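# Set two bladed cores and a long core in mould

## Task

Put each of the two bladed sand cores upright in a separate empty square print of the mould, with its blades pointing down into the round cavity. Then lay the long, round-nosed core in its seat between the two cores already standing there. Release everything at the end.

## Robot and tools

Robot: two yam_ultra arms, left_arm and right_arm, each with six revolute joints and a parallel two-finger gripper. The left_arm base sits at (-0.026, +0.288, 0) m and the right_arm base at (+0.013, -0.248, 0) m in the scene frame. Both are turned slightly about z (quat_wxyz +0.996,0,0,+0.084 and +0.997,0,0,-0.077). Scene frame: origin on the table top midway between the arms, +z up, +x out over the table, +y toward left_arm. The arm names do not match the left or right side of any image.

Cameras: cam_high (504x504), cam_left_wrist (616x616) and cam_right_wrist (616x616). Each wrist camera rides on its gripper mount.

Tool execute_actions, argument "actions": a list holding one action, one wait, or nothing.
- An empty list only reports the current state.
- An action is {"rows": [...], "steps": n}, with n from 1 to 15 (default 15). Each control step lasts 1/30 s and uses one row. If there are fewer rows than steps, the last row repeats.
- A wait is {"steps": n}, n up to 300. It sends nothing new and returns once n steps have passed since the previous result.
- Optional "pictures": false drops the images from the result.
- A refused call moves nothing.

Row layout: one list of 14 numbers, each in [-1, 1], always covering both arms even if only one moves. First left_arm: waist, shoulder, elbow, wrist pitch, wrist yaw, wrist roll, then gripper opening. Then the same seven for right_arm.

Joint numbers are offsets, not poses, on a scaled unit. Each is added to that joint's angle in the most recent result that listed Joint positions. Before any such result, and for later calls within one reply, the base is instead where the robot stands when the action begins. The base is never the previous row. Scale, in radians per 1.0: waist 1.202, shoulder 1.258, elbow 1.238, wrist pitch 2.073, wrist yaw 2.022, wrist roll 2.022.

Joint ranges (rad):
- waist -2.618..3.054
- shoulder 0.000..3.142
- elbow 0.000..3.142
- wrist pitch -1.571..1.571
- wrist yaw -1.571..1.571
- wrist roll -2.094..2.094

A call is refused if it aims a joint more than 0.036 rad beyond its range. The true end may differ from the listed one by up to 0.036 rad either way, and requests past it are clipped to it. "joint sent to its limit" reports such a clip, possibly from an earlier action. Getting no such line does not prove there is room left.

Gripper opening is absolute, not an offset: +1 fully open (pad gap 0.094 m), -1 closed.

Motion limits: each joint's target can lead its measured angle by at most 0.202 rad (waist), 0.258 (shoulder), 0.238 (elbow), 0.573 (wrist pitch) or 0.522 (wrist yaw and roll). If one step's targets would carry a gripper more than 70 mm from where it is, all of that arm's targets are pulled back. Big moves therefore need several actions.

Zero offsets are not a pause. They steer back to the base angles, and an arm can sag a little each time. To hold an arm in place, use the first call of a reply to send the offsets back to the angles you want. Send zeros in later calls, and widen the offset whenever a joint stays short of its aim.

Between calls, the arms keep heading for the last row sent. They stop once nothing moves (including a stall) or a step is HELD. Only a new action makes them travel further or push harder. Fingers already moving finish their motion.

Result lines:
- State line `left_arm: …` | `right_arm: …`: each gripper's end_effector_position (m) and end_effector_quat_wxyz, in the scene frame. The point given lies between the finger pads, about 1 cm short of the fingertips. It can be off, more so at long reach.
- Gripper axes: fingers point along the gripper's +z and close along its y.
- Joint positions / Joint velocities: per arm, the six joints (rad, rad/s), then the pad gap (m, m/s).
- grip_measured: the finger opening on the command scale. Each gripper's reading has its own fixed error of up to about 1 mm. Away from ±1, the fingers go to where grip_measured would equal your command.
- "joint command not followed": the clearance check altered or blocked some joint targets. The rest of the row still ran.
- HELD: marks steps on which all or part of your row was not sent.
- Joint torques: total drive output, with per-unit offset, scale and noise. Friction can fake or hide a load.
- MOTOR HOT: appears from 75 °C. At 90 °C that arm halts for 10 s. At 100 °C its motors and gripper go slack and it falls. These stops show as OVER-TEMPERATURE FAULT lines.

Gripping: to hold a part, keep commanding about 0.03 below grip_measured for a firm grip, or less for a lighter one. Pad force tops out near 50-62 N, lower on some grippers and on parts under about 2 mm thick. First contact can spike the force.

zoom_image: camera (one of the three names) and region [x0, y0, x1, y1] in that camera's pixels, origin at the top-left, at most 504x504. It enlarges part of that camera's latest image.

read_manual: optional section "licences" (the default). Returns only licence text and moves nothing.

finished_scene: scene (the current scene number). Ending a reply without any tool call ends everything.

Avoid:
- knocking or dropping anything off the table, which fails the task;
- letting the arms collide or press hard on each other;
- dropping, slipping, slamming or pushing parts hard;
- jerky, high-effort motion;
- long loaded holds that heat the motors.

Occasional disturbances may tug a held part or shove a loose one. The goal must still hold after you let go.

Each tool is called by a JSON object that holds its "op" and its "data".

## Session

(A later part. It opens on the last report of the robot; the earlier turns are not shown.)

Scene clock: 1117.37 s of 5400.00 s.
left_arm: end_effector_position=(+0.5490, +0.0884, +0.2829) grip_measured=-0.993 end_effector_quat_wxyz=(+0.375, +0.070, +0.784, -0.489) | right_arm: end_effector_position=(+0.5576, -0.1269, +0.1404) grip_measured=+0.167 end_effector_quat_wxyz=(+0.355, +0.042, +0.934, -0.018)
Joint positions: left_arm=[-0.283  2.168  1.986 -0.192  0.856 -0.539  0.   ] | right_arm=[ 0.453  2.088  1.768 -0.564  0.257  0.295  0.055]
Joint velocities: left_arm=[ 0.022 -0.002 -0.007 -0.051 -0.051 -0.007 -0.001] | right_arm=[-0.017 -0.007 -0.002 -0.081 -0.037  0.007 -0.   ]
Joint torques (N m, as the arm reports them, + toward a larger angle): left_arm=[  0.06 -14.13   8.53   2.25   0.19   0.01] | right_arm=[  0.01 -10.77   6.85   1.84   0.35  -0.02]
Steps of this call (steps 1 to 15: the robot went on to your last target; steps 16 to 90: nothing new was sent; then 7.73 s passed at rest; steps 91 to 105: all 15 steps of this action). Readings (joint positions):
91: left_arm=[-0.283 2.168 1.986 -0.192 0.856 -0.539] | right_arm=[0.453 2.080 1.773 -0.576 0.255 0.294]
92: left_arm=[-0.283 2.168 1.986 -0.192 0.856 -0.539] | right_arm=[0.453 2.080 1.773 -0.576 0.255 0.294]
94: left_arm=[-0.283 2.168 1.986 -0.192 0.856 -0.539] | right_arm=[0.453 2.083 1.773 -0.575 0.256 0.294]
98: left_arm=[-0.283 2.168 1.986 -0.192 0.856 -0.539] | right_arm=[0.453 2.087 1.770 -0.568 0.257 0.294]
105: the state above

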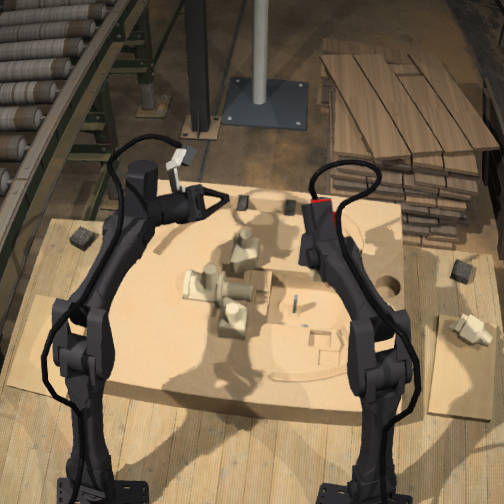

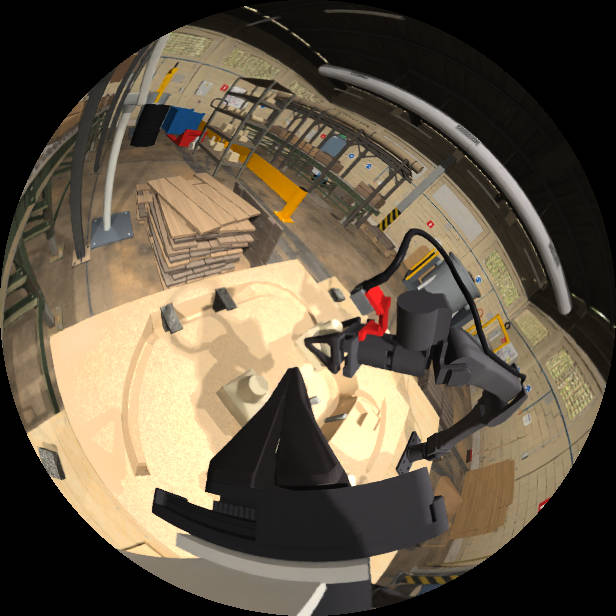

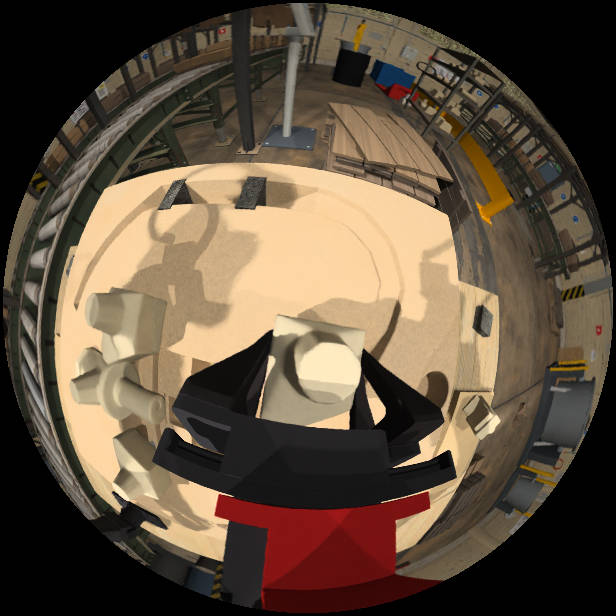

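{"op": "execute_actions", "data": {"actions": [{"rows":[[0,-0.02,0.01,0,0,0,-1,-0.005,-0.03,0.01,0.02,0.01,0,0.1],[0,-0.02,0.01,0,0,0,-1,-0.01,-0.03,0.01,0.015,0.01,0,0.1],[0,-0.02,0.01,0,0,0,-1,-0.014,-0.03,0.01,0.012,0.01,0,0.1],[0,-0.02,0.01,0,0,0,-1,-0.014,-0.03,0.01,0.012,0.01,0,0.1],[0,-0.02,0.01,0,0,0,-1,-0.014,-0.03,0.01,0.012,0.01,0,0.1],[0,-0.02,0.01,0,0,0,-1,-0.014,-0.03,0.01,0.012,0.01,0,0.1],[0,-0.02,0.01,0,0,0,-1,-0.014,-0.03,0.01,0.012,0.01,0,0.1],[0,-0.02,0.01,0,0,0,-1,-0.014,-0.02,0.0,0.012,0.01,0,0.1],[0,-0.02,0.01,0,0,0,-1,-0.014,-0.01,-0.005,0.012,0.01,0,0.1]]}]}}

{"op": "zoom_image", "data": {"camera": "cam_left_wrist", "region": [270,305,360,385]}}

Scene clock: 1125.93 s of 5400.00 s.
left_arm: end_effector_position=(+0.5490, +0.0884, +0.2829) grip_measured=-0.993 end_effector_quat_wxyz=(+0.375, +0.070, +0.784, -0.489) | right_arm: end_effector_position=(+0.5577, -0.1272, +0.1404) grip_measured=+0.167 end_effector_quat_wxyz=(+0.355, +0.042, +0.934, -0.018)
Joint positions: left_arm=[-0.283  2.168  1.986 -0.192  0.856 -0.539  0.   ] | right_arm=[ 0.452  2.088  1.768 -0.564  0.257  0.295  0.055]
Joint velocities: left_arm=[-0.002 -0.012 -0.007 -0.051 -0.051 -0.007  0.   ] | right_arm=[-0.002 -0.002 -0.007 -0.037  0.022 -0.051  0.001]
Joint torques (N m, as the arm reports them, + toward a larger angle): left_arm=[  0.11 -14.15   8.58   2.27   0.2    0.02] | right_arm=[ -1.51 -11.32   6.59   1.71   0.37   0.01]
Steps of this call (steps 1 to 15: the robot went on to your last target; steps 16 to 90: nothing new was sent; then 5.07 s passed at rest; steps 91 to 105: all 15 steps of this action). Readings (joint positions):
91: left_arm=[-0.283 2.168 1.986 -0.192 0.856 -0.539] | right_arm=[0.453 2.088 1.768 -0.564 0.258 0.295]
92: left_arm=[-0.283 2.168 1.986 -0.192 0.856 -0.539] | right_arm=[0.453 2.088 1.768 -0.564 0.258 0.295]
94: left_arm=[-0.283 2.168 1.986 -0.192 0.856 -0.539] | right_arm=[0.452 2.088 1.768 -0.564 0.257 0.295]
98: left_arm=[-0.283 2.168 1.986 -0.192 0.856 -0.539] | right_arm=[0.452 2.088 1.768 -0.564 0.257 0.295]
105: the state above

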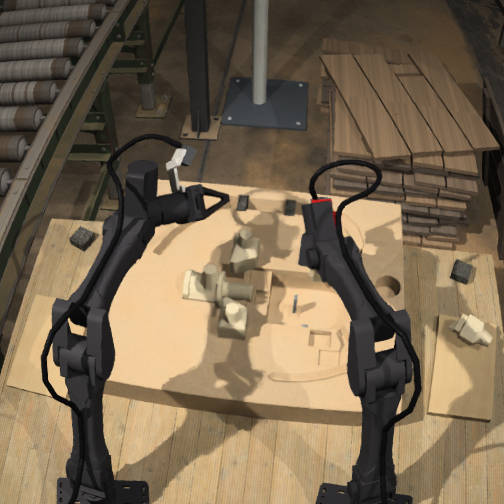

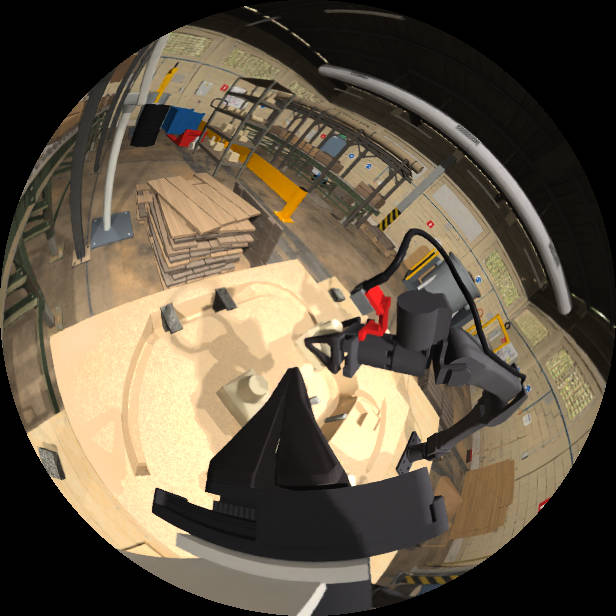

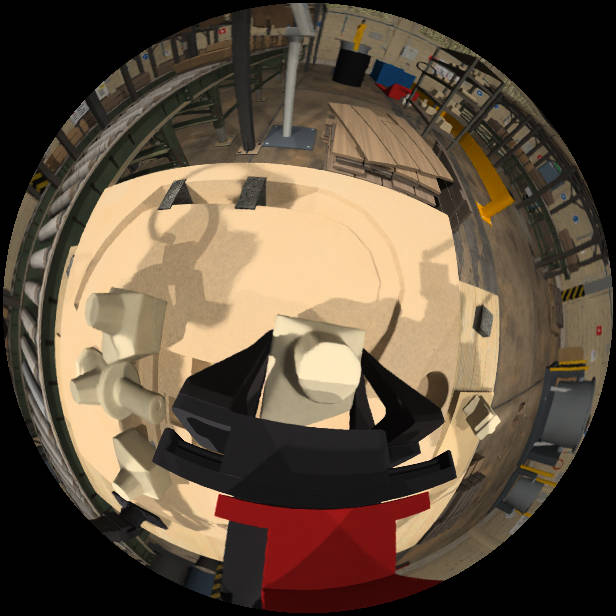

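Region (270, 305, 360, 385) of cam_left_wrist's 616x616 image, scaled by 5.600, with more detail than that image has.

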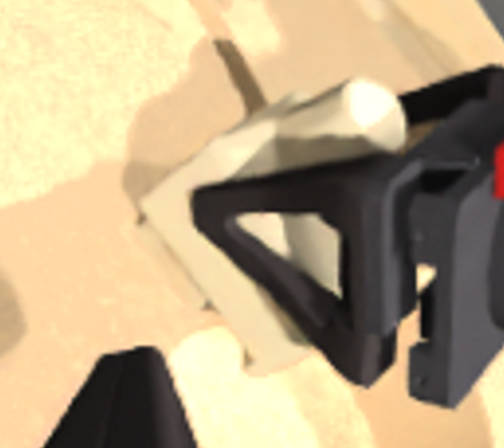

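{"op": "execute_actions", "data": {"actions": [{"rows":[[0,-0.02,0.01,0,0,0,-1,0,-0.03,0,0.01,0.01,0,0.1],[0,-0.02,0.01,0,0,0,-1,0,-0.04,0,0.005,0.01,0,0.1],[0,-0.02,0.01,0,0,0,-1,0,-0.05,-0.005,0,0.01,0,0.1],[0,-0.02,0.01,0,0,0,-1,0,-0.05,-0.01,0,0.01,0,0.1],[0,-0.02,0.01,0,0,0,-1,0,-0.05,-0.015,0,0.01,0,0.1]]}]}}

{"op": "zoom_image", "data": {"camera": "cam_left_wrist", "region": [270,305,360,385]}}

Scene clock: 1159.63 s of 5400.00 s.
left_arm: end_effector_position=(+0.5490, +0.0884, +0.2829) grip_measured=-0.993 end_effector_quat_wxyz=(+0.375, +0.070, +0.784, -0.489) | right_arm: end_effector_position=(+0.5518, -0.1292, +0.1404) grip_measured=+0.167 end_effector_quat_wxyz=(+0.349, +0.041, +0.936, -0.020)
Joint positions: left_arm=[-0.283  2.168  1.986 -0.192  0.856 -0.539  0.   ] | right_arm=[ 0.452  2.071  1.75  -0.575  0.258  0.295  0.055]
Joint velocities: left_arm=[ 0.027 -0.022 -0.007 -0.022  0.051 -0.066  0.   ] | right_arm=[-0.017  0.002 -0.012 -0.007  0.037 -0.022 -0.001]
Joint torques (N m, as the arm reports them, + toward a larger angle): left_arm=[  0.05 -14.1    8.61   2.25   0.21  -0.01] | right_arm=[  0.01 -13.44   7.02   1.55   0.39  -0.01]
Steps of this call (steps 1 to 15: the robot went on to your last target; steps 16 to 90: nothing new was sent; then 30.20 s passed at rest; steps 91 to 105: all 15 steps of this action). Readings (joint positions):
91: left_arm=[-0.283 2.168 1.986 -0.192 0.856 -0.539] | right_arm=[0.452 2.088 1.768 -0.564 0.257 0.295]
92: left_arm=[-0.283 2.168 1.986 -0.192 0.856 -0.539] | right_arm=[0.452 2.088 1.768 -0.565 0.257 0.295]
94: left_arm=[-0.283 2.168 1.986 -0.192 0.856 -0.539] | right_arm=[0.452 2.083 1.764 -0.566 0.257 0.295]
98: left_arm=[-0.283 2.168 1.986 -0.192 0.856 -0.539] | right_arm=[0.452 2.072 1.751 -0.573 0.258 0.295]
105: the state above

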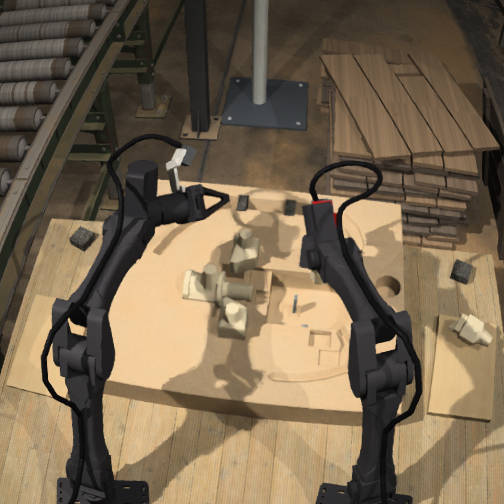

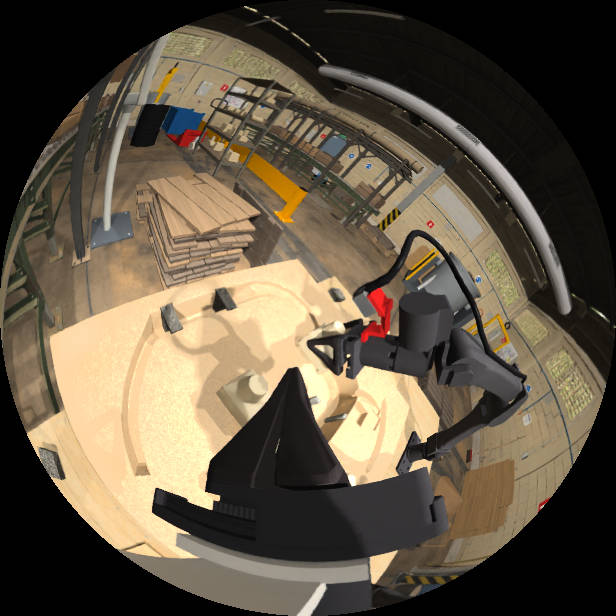

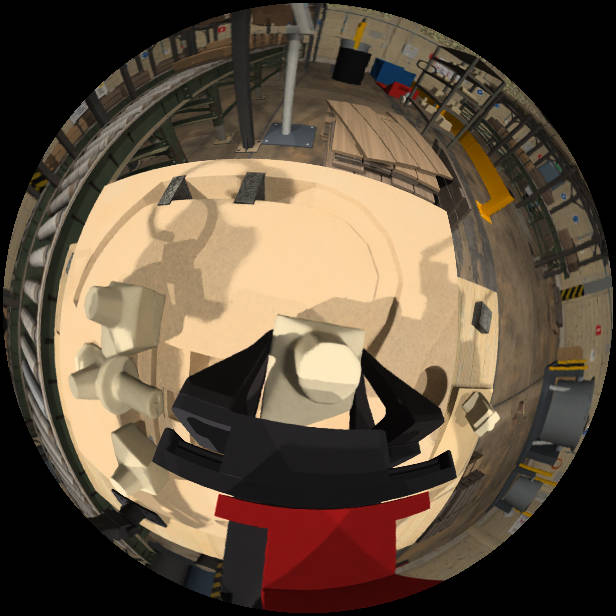

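Region (270, 305, 360, 385) of cam_left_wrist's 616x616 image, scaled by 5.600, with more detail than that image has.

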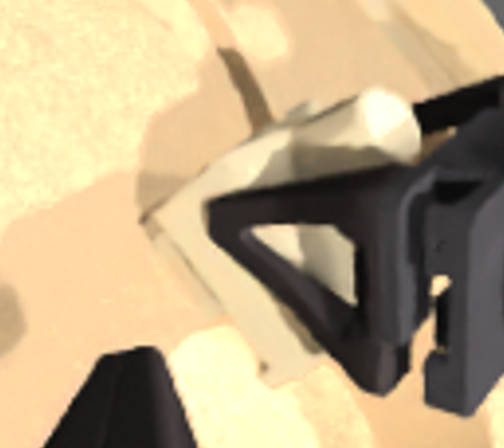

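{"op": "execute_actions", "data": {"actions": [{"rows":[[0,-0.02,0.01,0,0,0,-1,0,-0.03,0.02,0.02,0.01,0,0.1],[0,-0.02,0.01,0,0,0,-1,0,-0.02,0.03,0.025,0.01,0,0.1],[0,-0.02,0.01,0,0,0,-1,0,-0.01,0.035,0.025,0.01,0,0.1],[0,-0.02,0.01,0,0,0,-1,0,-0.005,0.038,0.025,0.01,0,0.1],[0,-0.02,0.01,0,0,0,-1,0,0,0.038,0.025,0.01,0,0.1],[0,-0.02,0.01,0,0,0,-1,0,0.005,0.038,0.025,0.01,0,0.1],[0,-0.02,0.01,0,0,0,-1,0,0.01,0.038,0.025,0.01,0,0.1]]}]}}

{"op": "zoom_image", "data": {"camera": "cam_left_wrist", "region": [270,305,360,385]}}

Scene clock: 1167.33 s of 5400.00 s.
left_arm: end_effector_position=(+0.5490, +0.0884, +0.2829) grip_measured=-0.993 end_effector_quat_wxyz=(+0.375, +0.070, +0.784, -0.489) | right_arm: end_effector_position=(+0.5556, -0.1286, +0.1406) grip_measured=+0.167 end_effector_quat_wxyz=(+0.354, +0.042, +0.934, -0.020)
Joint positions: left_arm=[-0.283  2.168  1.986 -0.192  0.856 -0.539  0.   ] | right_arm=[ 0.452  2.081  1.759 -0.565  0.261  0.295  0.055]
Joint velocities: left_arm=[ 0.002 -0.017 -0.017 -0.022 -0.066  0.022 -0.   ] | right_arm=[-0.012  0.017 -0.012 -0.022 -0.007 -0.022  0.   ]
Joint torques (N m, as the arm reports them, + toward a larger angle): left_arm=[  0.07 -14.09   8.56   2.26   0.18   0.01] | right_arm=[ -0.03 -10.23   9.57   1.86   0.36  -0.02]
Steps of this call (steps 1 to 15: the robot went on to your last target; steps 16 to 90: nothing new was sent; then 4.20 s passed at rest; steps 91 to 105: all 15 steps of this action). Readings (joint positions):
91: left_arm=[-0.283 2.168 1.986 -0.192 0.856 -0.539] | right_arm=[0.452 2.071 1.750 -0.574 0.258 0.295]
92: left_arm=[-0.283 2.168 1.986 -0.192 0.856 -0.539] | right_arm=[0.452 2.071 1.750 -0.574 0.258 0.295]
94: left_arm=[-0.283 2.168 1.986 -0.192 0.856 -0.539] | right_arm=[0.452 2.071 1.750 -0.574 0.258 0.295]
98: left_arm=[-0.283 2.168 1.986 -0.192 0.856 -0.539] | right_arm=[0.452 2.075 1.756 -0.574 0.259 0.295]
105: the state above

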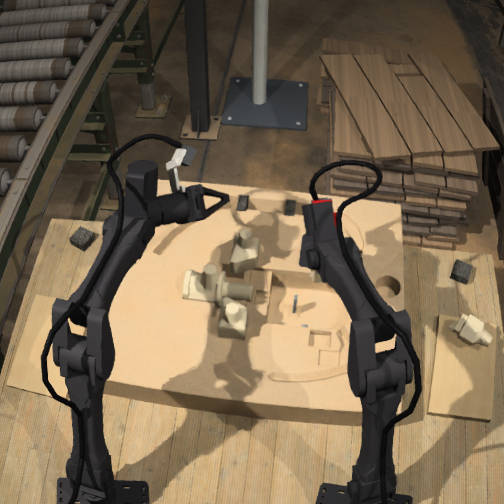

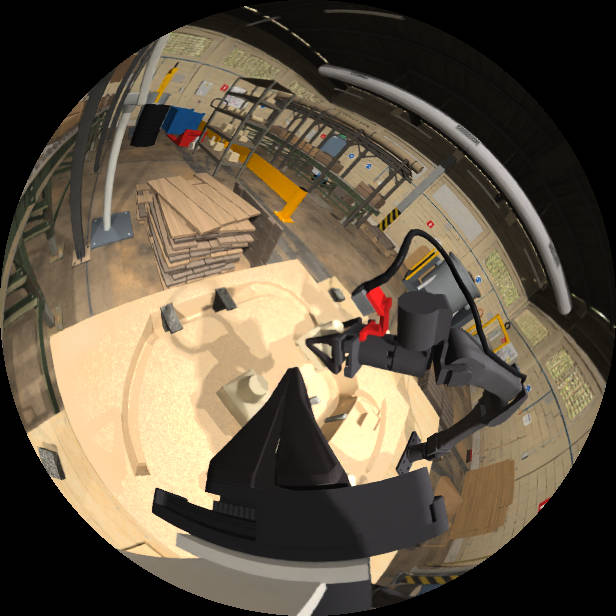

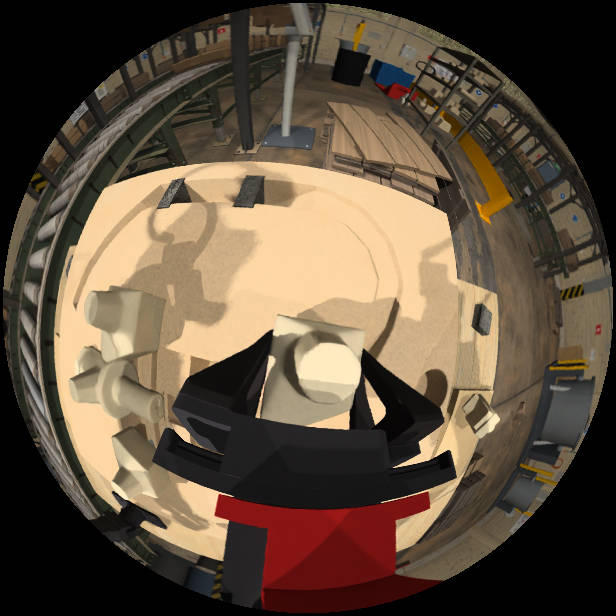

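Region (270, 305, 360, 385) of cam_left_wrist's 616x616 image, scaled by 5.600, with more detail than that image has.

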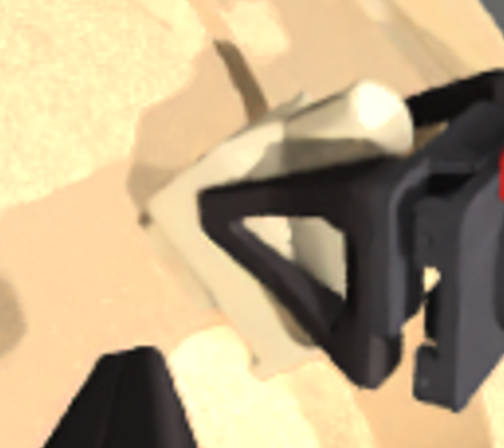

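{"op": "execute_actions", "data": {"actions": [{"rows":[[0,-0.02,0.01,0,0,0,-1,0,-0.03,0.02,0.015,0,0,0.13],[0,-0.02,0.01,0,0,0,-1,0,-0.03,0.02,0.015,0,0,0.15],[0,-0.02,0.01,0,0,0,-1,0,-0.03,0.02,0.015,0,0,0.16],[0,-0.02,0.01,0,0,0,-1,0,-0.03,0.02,0.015,0,0,0.17],[0,-0.02,0.01,0,0,0,-1,0,-0.03,0.02,0.015,0,0,0.18],[0,-0.02,0.01,0,0,0,-1,0,-0.03,0.02,0.015,0,0,0.19],[0,-0.02,0.01,0,0,0,-1,0,-0.03,0.02,0.015,0,0,0.2],[0,-0.02,0.01,0,0,0,-1,0,-0.03,0.02,0.015,0,0,0.22],[0,-0.02,0.01,0,0,0,-1,0,-0.03,0.02,0.015,0,0,0.25],[0,-0.02,0.01,0,0,0,-1,0,-0.03,0.02,0.015,0,0,0.3]]}]}}

{"op": "zoom_image", "data": {"camera": "cam_left_wrist", "region": [270,305,360,385]}}

Scene clock: 1180.77 s of 5400.00 s.
left_arm: end_effector_position=(+0.5490, +0.0884, +0.2829) grip_measured=-0.993 end_effector_quat_wxyz=(+0.375, +0.070, +0.784, -0.489) | right_arm: end_effector_position=(+0.5576, -0.1281, +0.1454) grip_measured=+0.298 end_effector_quat_wxyz=(+0.361, +0.043, +0.931, -0.018)
Joint positions: left_arm=[-0.283  2.168  1.986 -0.192  0.856 -0.539  0.   ] | right_arm=[ 0.452  2.075  1.759 -0.554  0.262  0.295  0.061]
Joint velocities: left_arm=[-0.007 -0.012 -0.002 -0.022  0.007  0.022 -0.   ] | right_arm=[-0.002 -0.017 -0.007  0.051 -0.066  0.037  0.002]
Joint torques (N m, as the arm reports them, + toward a larger angle): left_arm=[  0.02 -14.15   8.6    2.26   0.19  -0.01] | right_arm=[  0.03 -12.48   8.74   1.64   0.12   0.  ]
Steps of this call (steps 1 to 15: the robot went on to your last target; steps 16 to 90: nothing new was sent; then 9.93 s passed at rest; steps 91 to 105: all 15 steps of this action). Readings (joint positions):
91: left_arm=[-0.283 2.168 1.986 -0.192 0.856 -0.539] | right_arm=[0.452 2.081 1.759 -0.565 0.261 0.295]
92: left_arm=[-0.283 2.168 1.986 -0.192 0.856 -0.539] | right_arm=[0.452 2.081 1.759 -0.565 0.260 0.295]
94: left_arm=[-0.283 2.168 1.986 -0.192 0.856 -0.539] | right_arm=[0.452 2.081 1.759 -0.565 0.260 0.295]
98: left_arm=[-0.283 2.168 1.986 -0.192 0.856 -0.539] | right_arm=[0.452 2.081 1.759 -0.564 0.261 0.295]
105: the state above

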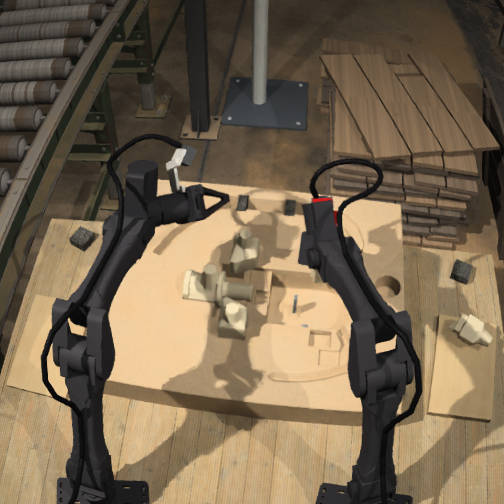

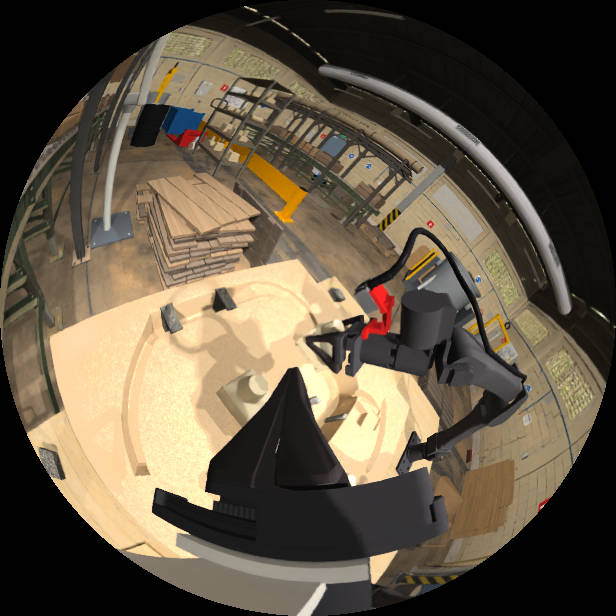

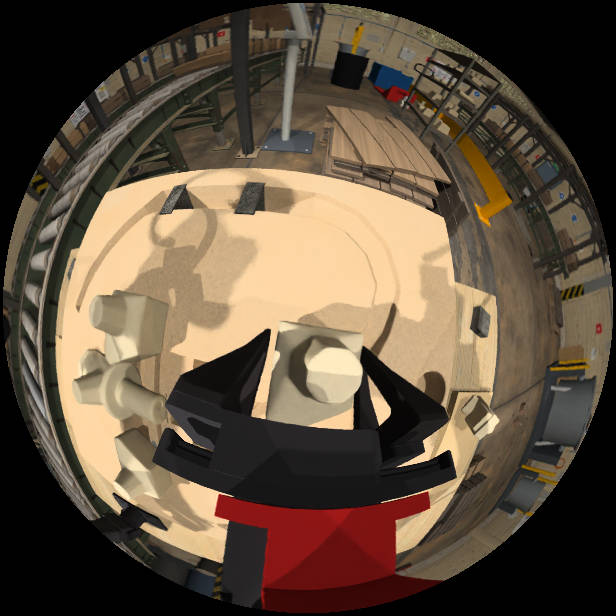

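Region (270, 305, 360, 385) of cam_left_wrist's 616x616 image, scaled by 5.600, with more detail than that image has.

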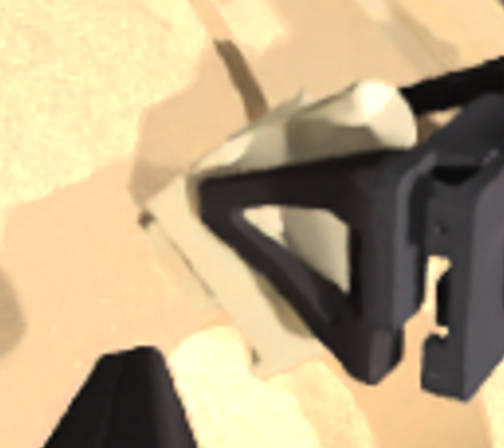

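{"op": "execute_actions", "data": {"actions": [{"rows":[[0,-0.02,0.01,0,0,0,-1,-0.005,-0.01,0.02,0.01,0,0,0.27],[0,-0.02,0.01,0,0,0,-1,-0.01,-0.01,0.02,0.01,0,0,0.25],[0,-0.02,0.01,0,0,0,-1,-0.013,-0.01,0.02,0.01,0,0,0.24],[0,-0.02,0.01,0,0,0,-1,-0.016,-0.01,0.02,0.01,0,0,0.23],[0,-0.02,0.01,0,0,0,-1,-0.018,-0.01,0.02,0.01,0,0,0.22],[0,-0.02,0.01,0,0,0,-1,-0.02,-0.01,0.02,0.01,0,0,0.21]]}]}}

{"op": "zoom_image", "data": {"camera": "cam_left_wrist", "region": [270,305,360,385]}}

Scene clock: 1189.67 s of 5400.00 s.
left_arm: end_effector_position=(+0.5490, +0.0884, +0.2829) grip_measured=-0.993 end_effector_quat_wxyz=(+0.375, +0.070, +0.784, -0.489) | right_arm: end_effector_position=(+0.5601, -0.1332, +0.1467) grip_measured=+0.213 end_effector_quat_wxyz=(+0.364, +0.048, +0.930, -0.016)
Joint positions: left_arm=[-0.283  2.168  1.986 -0.192  0.856 -0.539  0.   ] | right_arm=[ 0.44   2.074  1.759 -0.546  0.255  0.295  0.057]
Joint velocities: left_arm=[-0.012  0.007  0.007  0.051  0.022 -0.051 -0.   ] | right_arm=[-0.007 -0.017 -0.002  0.022 -0.051 -0.037 -0.001]
Joint torques (N m, as the arm reports them, + toward a larger angle): left_arm=[  0.05 -14.06   8.55   2.26   0.19   0.01] | right_arm=[ -1.11 -11.2    8.74   1.62   0.21  -0.01]
Steps of this call (steps 1 to 15: the robot went on to your last target; steps 16 to 90: nothing new was sent; then 5.40 s passed at rest; steps 91 to 105: all 15 steps of this action). Readings (joint positions):
91: left_arm=[-0.283 2.168 1.986 -0.192 0.856 -0.539] | right_arm=[0.452 2.074 1.759 -0.553 0.263 0.295]
92: left_arm=[-0.283 2.168 1.986 -0.192 0.856 -0.539] | right_arm=[0.451 2.074 1.759 -0.553 0.264 0.295]
94: left_arm=[-0.283 2.168 1.986 -0.192 0.856 -0.539] | right_arm=[0.448 2.074 1.759 -0.552 0.263 0.295]
98: left_arm=[-0.283 2.168 1.986 -0.192 0.856 -0.539] | right_arm=[0.441 2.074 1.759 -0.546 0.257 0.295]
105: the state above

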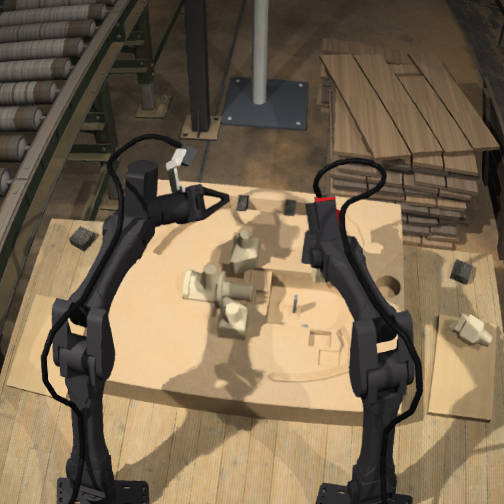

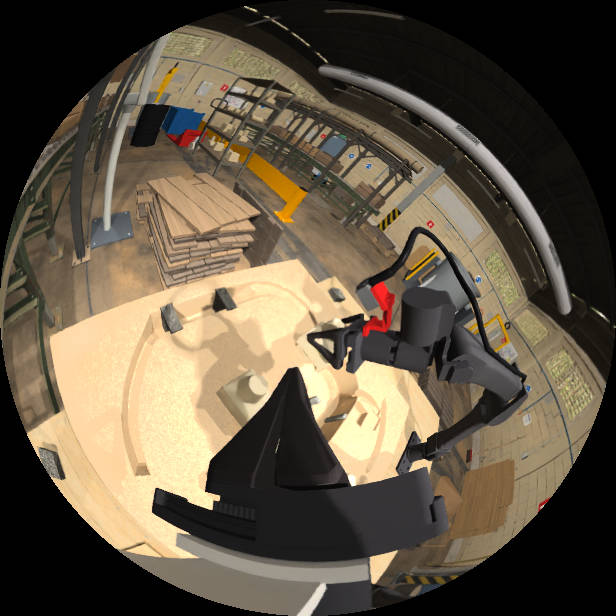

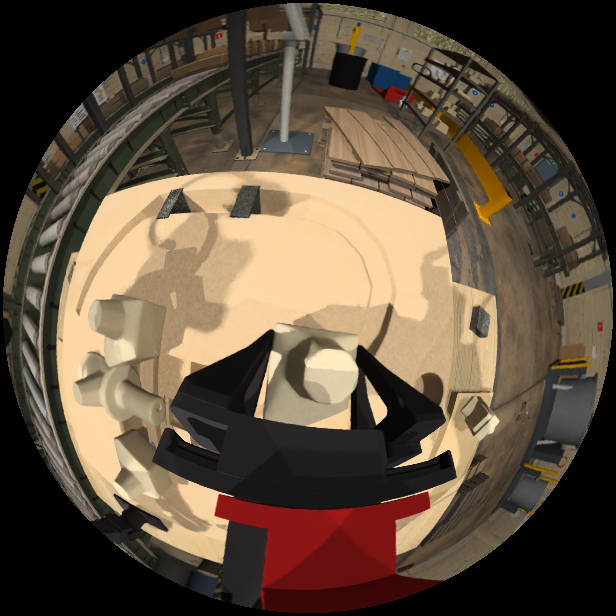

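Region (270, 305, 360, 385) of cam_left_wrist's 616x616 image, scaled by 5.600, with more detail than that image has.

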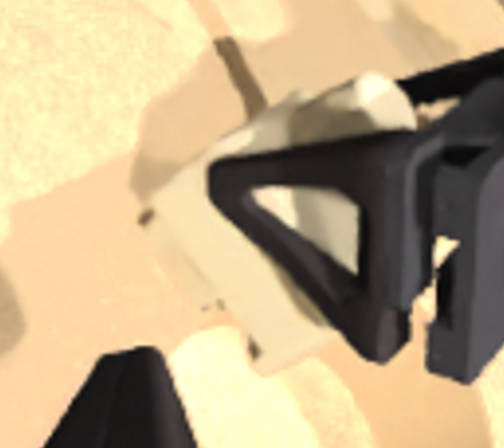

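{"op": "execute_actions", "data": {"actions": [{"rows":[[0,-0.02,0.01,0,0,0,-1,0,-0.01,0.02,0.005,0,0,0.23],[0,-0.02,0.01,0,0,0,-1,0.004,-0.01,0.02,0.005,0,0,0.25],[0,-0.02,0.01,0,0,0,-1,0.008,-0.01,0.02,0.005,0,0,0.27],[0,-0.02,0.01,0,0,0,-1,0.012,-0.01,0.02,0.005,0,0,0.28],[0,-0.02,0.01,0,0,0,-1,0.015,-0.01,0.02,0.005,0,0,0.28],[0,-0.02,0.01,0,0,0,-1,0.018,-0.01,0.02,0.005,0,0,0.28]]}]}}

{"op": "zoom_image", "data": {"camera": "cam_left_wrist", "region": [270,305,360,385]}}

Scene clock: 1196.17 s of 5400.00 s.
left_arm: end_effector_position=(+0.5490, +0.0884, +0.2829) grip_measured=-0.993 end_effector_quat_wxyz=(+0.375, +0.070, +0.784, -0.489) | right_arm: end_effector_position=(+0.5599, -0.1323, +0.1470) grip_measured=+0.279 end_effector_quat_wxyz=(+0.365, +0.048, +0.930, -0.018)
Joint positions: left_arm=[-0.283  2.168  1.986 -0.192  0.856 -0.539  0.   ] | right_arm=[ 0.444  2.074  1.759 -0.546  0.262  0.295  0.06 ]
Joint velocities: left_arm=[ 0.002 -0.012  0.002 -0.022 -0.051  0.022 -0.   ] | right_arm=[-0.002 -0.007  0.007 -0.007  0.022  0.022  0.   ]
Joint torques (N m, as the arm reports them, + toward a larger angle): left_arm=[  0.06 -14.2    8.57   2.27   0.21   0.01] | right_arm=[  1.65 -11.25   8.68   1.6    0.05  -0.02]
Steps of this call (steps 1 to 15: the robot went on to your last target; steps 16 to 90: nothing new was sent; then 3.00 s passed at rest; steps 91 to 105: all 15 steps of this action). Readings (joint positions):
91: left_arm=[-0.283 2.168 1.986 -0.192 0.856 -0.539] | right_arm=[0.440 2.074 1.759 -0.546 0.255 0.295]
92: left_arm=[-0.283 2.168 1.986 -0.192 0.856 -0.539] | right_arm=[0.440 2.074 1.759 -0.546 0.255 0.295]
94: left_arm=[-0.283 2.168 1.986 -0.192 0.856 -0.539] | right_arm=[0.440 2.074 1.759 -0.546 0.256 0.295]
98: left_arm=[-0.283 2.168 1.986 -0.192 0.856 -0.539] | right_arm=[0.443 2.074 1.759 -0.546 0.259 0.295]
105: the state above

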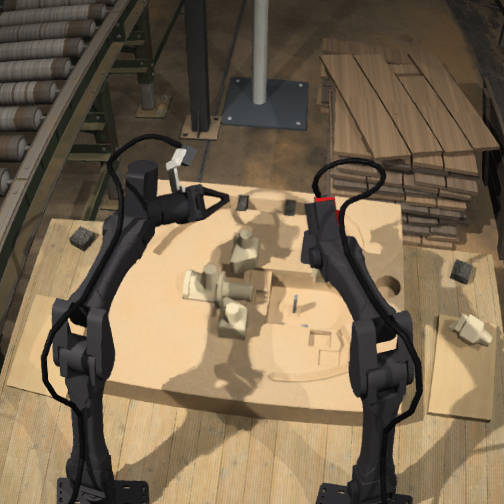

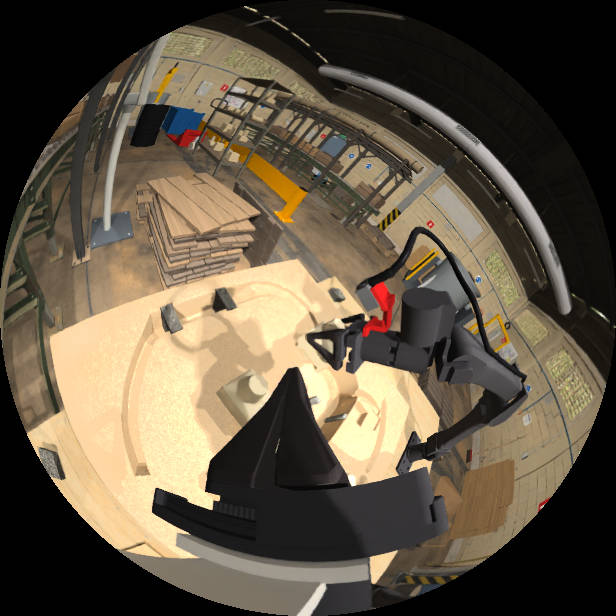

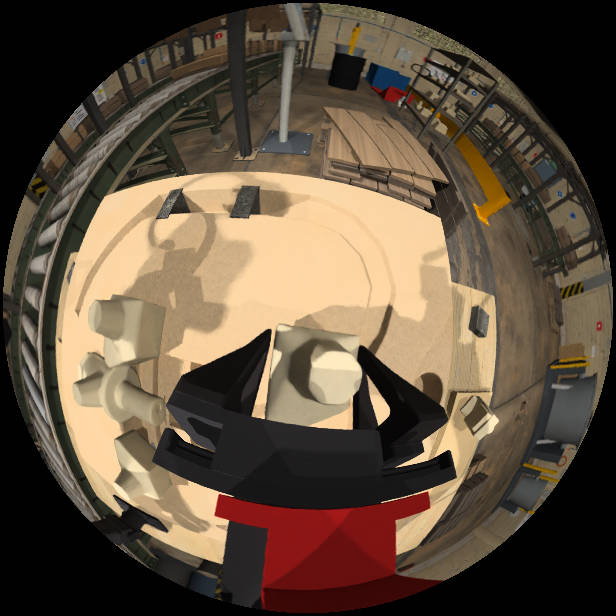

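Region (270, 305, 360, 385) of cam_left_wrist's 616x616 image, scaled by 5.600, with more detail than that image has.

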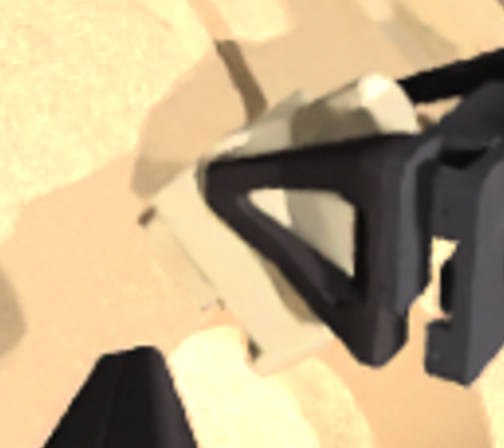

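{"op": "execute_actions", "data": {"actions": [{"rows":[[0,-0.02,0.01,0,0,0,-1,0,-0.02,0.02,0.005,0,0,0.25],[0,-0.02,0.01,0,0,0,-1,0,-0.02,0.02,0.005,0,0,0.22],[0,-0.02,0.01,0,0,0,-1,0,-0.02,0.02,0.005,0,0,0.19],[0,-0.02,0.01,0,0,0,-1,0,-0.02,0.02,0.005,0,0,0.16],[0,-0.02,0.01,0,0,0,-1,0,-0.02,0.02,0.01,0,0,0.13],[0,-0.02,0.01,0,0,0,-1,0,-0.02,0.02,0.015,0,0,0.1],[0,-0.02,0.01,0,0,0,-1,0,-0.02,0.02,0.015,0,0,0.1],[0,-0.02,0.01,0,0,0,-1,0,-0.03,0.02,0.015,0,0,0.1],[0,-0.02,0.01,0,0,0,-1,0,-0.04,0.02,0.015,0,0,0.1],[0,-0.02,0.01,0,0,0,-1,0,-0.045,0.02,0.015,0,0,0.1]]}]}}

{"op": "zoom_image", "data": {"camera": "cam_left_wrist", "region": [270,305,360,385]}}

Scene clock: 1206.33 s of 5400.00 s.
left_arm: end_effector_position=(+0.5490, +0.0884, +0.2829) grip_measured=-0.993 end_effector_quat_wxyz=(+0.375, +0.070, +0.784, -0.489) | right_arm: end_effector_position=(+0.5597, -0.1327, +0.1490) grip_measured=+0.181 end_effector_quat_wxyz=(+0.367, +0.048, +0.929, -0.019)
Joint positions: left_arm=[-0.283  2.168  1.986 -0.192  0.856 -0.539  0.   ] | right_arm=[ 0.444  2.07   1.759 -0.547  0.264  0.293  0.055]
Joint velocities: left_arm=[-0.012 -0.007  0.007  0.037 -0.066  0.037  0.   ] | right_arm=[ 0.007  0.012 -0.032 -0.022  0.037  0.037  0.   ]
Joint torques (N m, as the arm reports them, + toward a larger angle): left_arm=[  0.04 -14.12   8.59   2.27   0.19   0.  ] | right_arm=[ -0.09 -13.99   8.7    1.81   0.11   0.02]
Steps of this call (steps 1 to 15: the robot went on to your last target; steps 16 to 90: nothing new was sent; then 6.67 s passed at rest; steps 91 to 105: all 15 steps of this action). Readings (joint positions):
91: left_arm=[-0.283 2.168 1.986 -0.192 0.856 -0.539] | right_arm=[0.444 2.074 1.759 -0.546 0.264 0.295]
92: left_arm=[-0.283 2.168 1.986 -0.192 0.856 -0.539] | right_arm=[0.444 2.074 1.759 -0.546 0.266 0.295]
94: left_arm=[-0.283 2.168 1.986 -0.192 0.856 -0.539] | right_arm=[0.444 2.074 1.759 -0.546 0.268 0.294]
98: left_arm=[-0.283 2.168 1.986 -0.192 0.856 -0.539] | right_arm=[0.444 2.074 1.759 -0.545 0.268 0.293]
105: the state above

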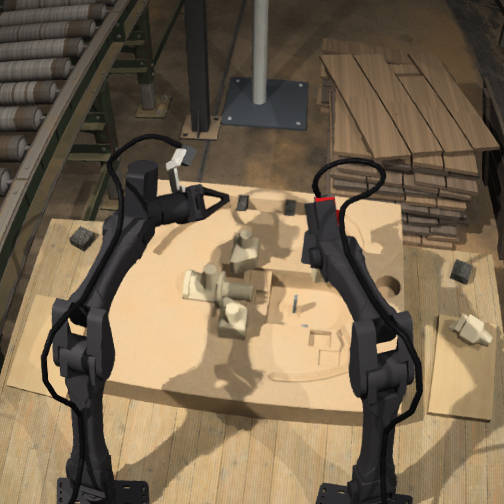

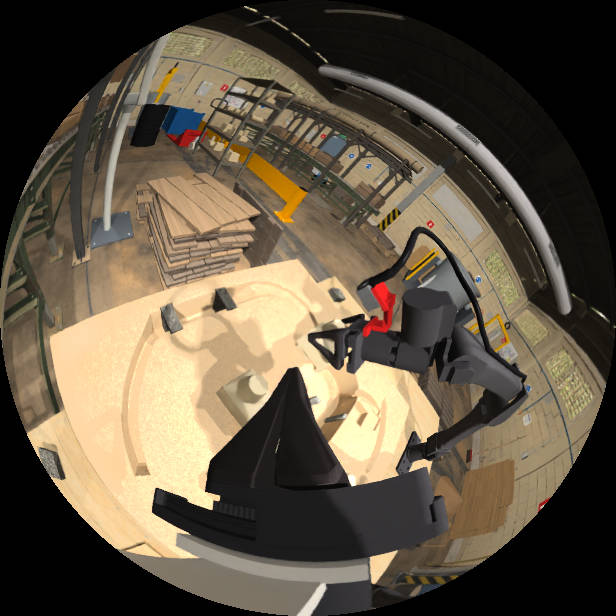

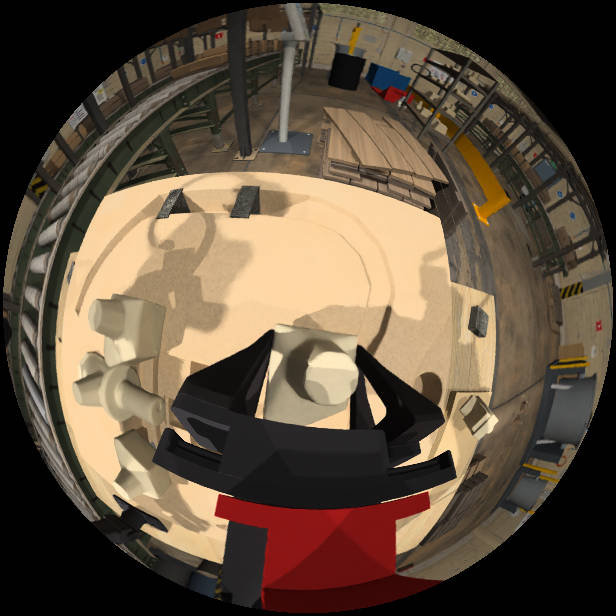

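Region (270, 305, 360, 385) of cam_left_wrist's 616x616 image, scaled by 5.600, with more detail than that image has.

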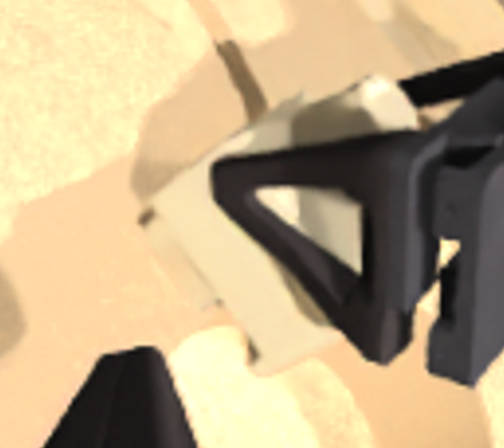

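{"op": "execute_actions", "data": {"actions": [{"rows":[[0,-0.02,0.01,0,0,0,-1,0,-0.01,0.02,0.01,0,0,0.15],[0,-0.02,0.01,0,0,0,-1,0,-0.01,0.02,0.01,0,0,0.18],[0,-0.02,0.01,0,0,0,-1,0,-0.01,0.02,0.01,0,0,0.21],[0,-0.02,0.01,0,0,0,-1,0,-0.01,0.02,0.01,0,0,0.25],[0,-0.02,0.01,0,0,0,-1,0,-0.01,0.02,0.01,0,0,0.3],[0,-0.02,0.01,0,0,0,-1,0,-0.01,0.02,0.01,0,0,0.4],[0,-0.02,0.01,0,0,0,-1,0,-0.01,0.02,0.01,0,0,0.6],[0,-0.02,0.01,0,0,0,-1,0,-0.02,0.02,0.01,0,0,0.8],[0,-0.02,0.01,0,0,0,-1,0,-0.04,0.02,0,0,0,0.8],[0,-0.02,0.01,0,0,0,-1,0,-0.07,0.01,-0.01,0,0,0.8],[0,-0.02,0.01,0,0,0,-1,0,-0.1,0,-0.02,0,0,0.8],[0,-0.02,0.01,0,0,0,-1,0,-0.13,-0.01,-0.03,0,0,0.8],[0,-0.02,0.01,0,0,0,-1,0,-0.16,-0.02,-0.04,0,0,0.8],[0,-0.02,0.01,0,0,0,-1,0,-0.19,-0.03,-0.05,0,0,0.8],[0,-0.02,0.01,0,0,0,-1,0,-0.22,-0.04,-0.06,0,0,0.8]]}], "pictures": false}}

{"op": "execute_actions", "data": {"actions": [{"steps":15}]}}

{"op": "zoom_image", "data": {"camera": "cam_right_wrist", "region": [240,290,400,430]}}

{"op": "zoom_image", "data": {"camera": "cam_left_wrist", "region": [270,305,360,385]}}

Scene clock: 1216.50 s of 5400.00 s.
left_arm: end_effector_position=(+0.5490, +0.0884, +0.2829) grip_measured=-0.993 end_effector_quat_wxyz=(+0.375, +0.070, +0.784, -0.489) | right_arm: end_effector_position=(+0.5348, -0.1401, +0.1980) grip_measured=+0.798 end_effector_quat_wxyz=(+0.385, +0.051, +0.921, -0.012)
Joint positions: left_arm=[-0.283  2.168  1.986 -0.192  0.856 -0.539  0.   ] | right_arm=[ 0.444  1.928  1.722 -0.609  0.264  0.294  0.084]
Joint velocities: left_arm=[-0.012 -0.012  0.012  0.022 -0.022 -0.022 -0.   ] | right_arm=[-0.007 -1.219 -0.291 -0.447 -0.022  0.007 -0.001]
Joint torques (N m, as the arm reports them, + toward a larger angle): left_arm=[  0.05 -14.17   8.58   2.26   0.17  -0.01] | right_arm=[  0.   -13.05   7.37   1.59   0.13  -0.02]
Steps of this call (steps 1 to 15: the robot went on to your last target; steps 16 to 90: nothing new was sent; then 6.67 s passed at rest; steps 91 to 105: all 15 steps of this action). Readings (joint positions):
91: left_arm=[-0.283 2.168 1.986 -0.192 0.856 -0.539] | right_arm=[0.444 2.070 1.759 -0.547 0.264 0.293]
92: left_arm=[-0.283 2.168 1.986 -0.192 0.856 -0.539] | right_arm=[0.444 2.070 1.759 -0.547 0.264 0.293]
94: left_arm=[-0.283 2.168 1.986 -0.192 0.856 -0.539] | right_arm=[0.444 2.070 1.759 -0.548 0.262 0.293]
98: left_arm=[-0.283 2.168 1.986 -0.192 0.856 -0.539] | right_arm=[0.444 2.070 1.759 -0.541 0.265 0.293]
105: the state above

Scene clock: 1217.00 s of 5400.00 s.
left_arm: end_effector_position=(+0.5490, +0.0884, +0.2829) grip_measured=-0.993 end_effector_quat_wxyz=(+0.375, +0.070, +0.784, -0.489) | right_arm: end_effector_position=(+0.5119, -0.1469, +0.2575) grip_measured=+0.798 end_effector_quat_wxyz=(+0.423, +0.056, +0.904, +0.002)
Joint positions: left_arm=[-0.283  2.168  1.986 -0.192  0.856 -0.539  0.   ] | right_arm=[ 0.444  1.788  1.716 -0.655  0.264  0.294  0.084]
Joint velocities: left_arm=[-0.022  0.002  0.022  0.007  0.037  0.007  0.   ] | right_arm=[ 0.002 -0.002 -0.012 -0.007 -0.007  0.051 -0.001]
Joint torques (N m, as the arm reports them, + toward a larger angle): left_arm=[  0.02 -14.17   8.54   2.26   0.18   0.02] | right_arm=[-0.04 -7.76  6.62  1.56  0.12  0.  ]
Steps of this call (steps 1 to 15: the robot went on to your last target). Readings (joint positions):
1: left_arm=[-0.283 2.168 1.986 -0.192 0.856 -0.539] | right_arm=[0.444 1.887 1.717 -0.623 0.264 0.294]
2: left_arm=[-0.283 2.168 1.986 -0.192 0.856 -0.539] | right_arm=[0.444 1.851 1.716 -0.632 0.264 0.294]
4: left_arm=[-0.283 2.168 1.986 -0.192 0.856 -0.539] | right_arm=[0.444 1.793 1.716 -0.631 0.264 0.294]
8: left_arm=[-0.283 2.168 1.986 -0.192 0.856 -0.539] | right_arm=[0.444 1.767 1.716 -0.632 0.264 0.294]
15: the state above

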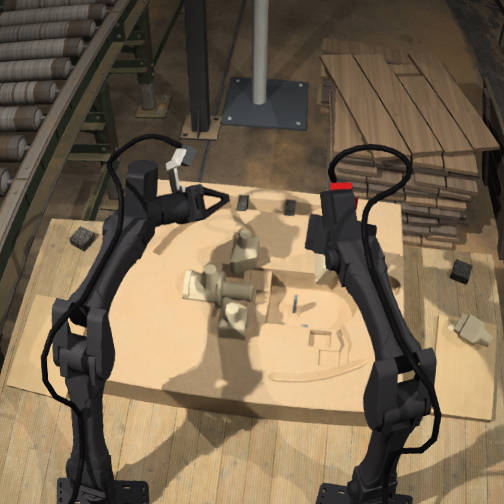

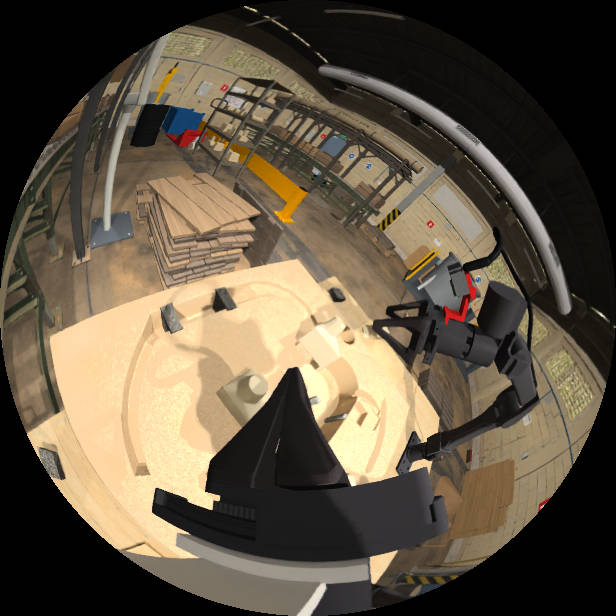

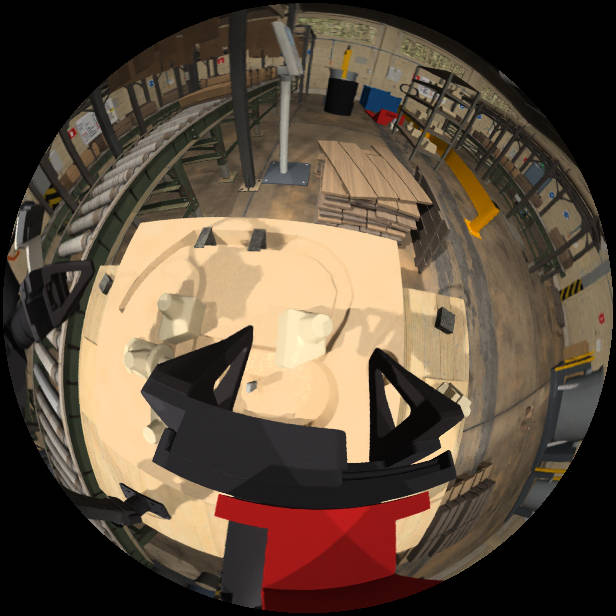

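Region (240, 290, 400, 430) of cam_right_wrist's 616x616 image, scaled by 3.150, with more detail than that image has; it fills the top 441 rows of this view, and the rest is white.

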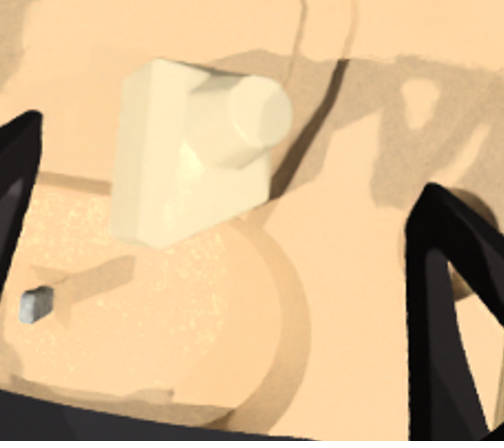

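Region (270, 305, 360, 385) of cam_left_wrist's 616x616 image, scaled by 5.600, with more detail than that image has.

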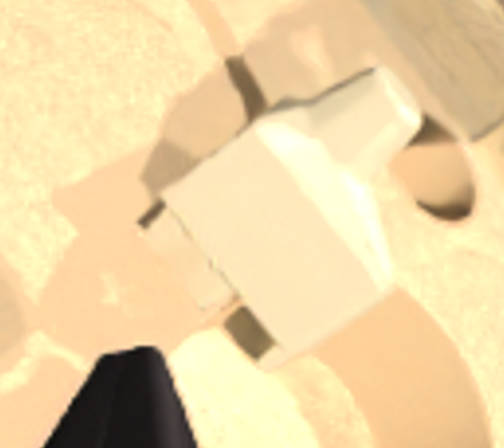

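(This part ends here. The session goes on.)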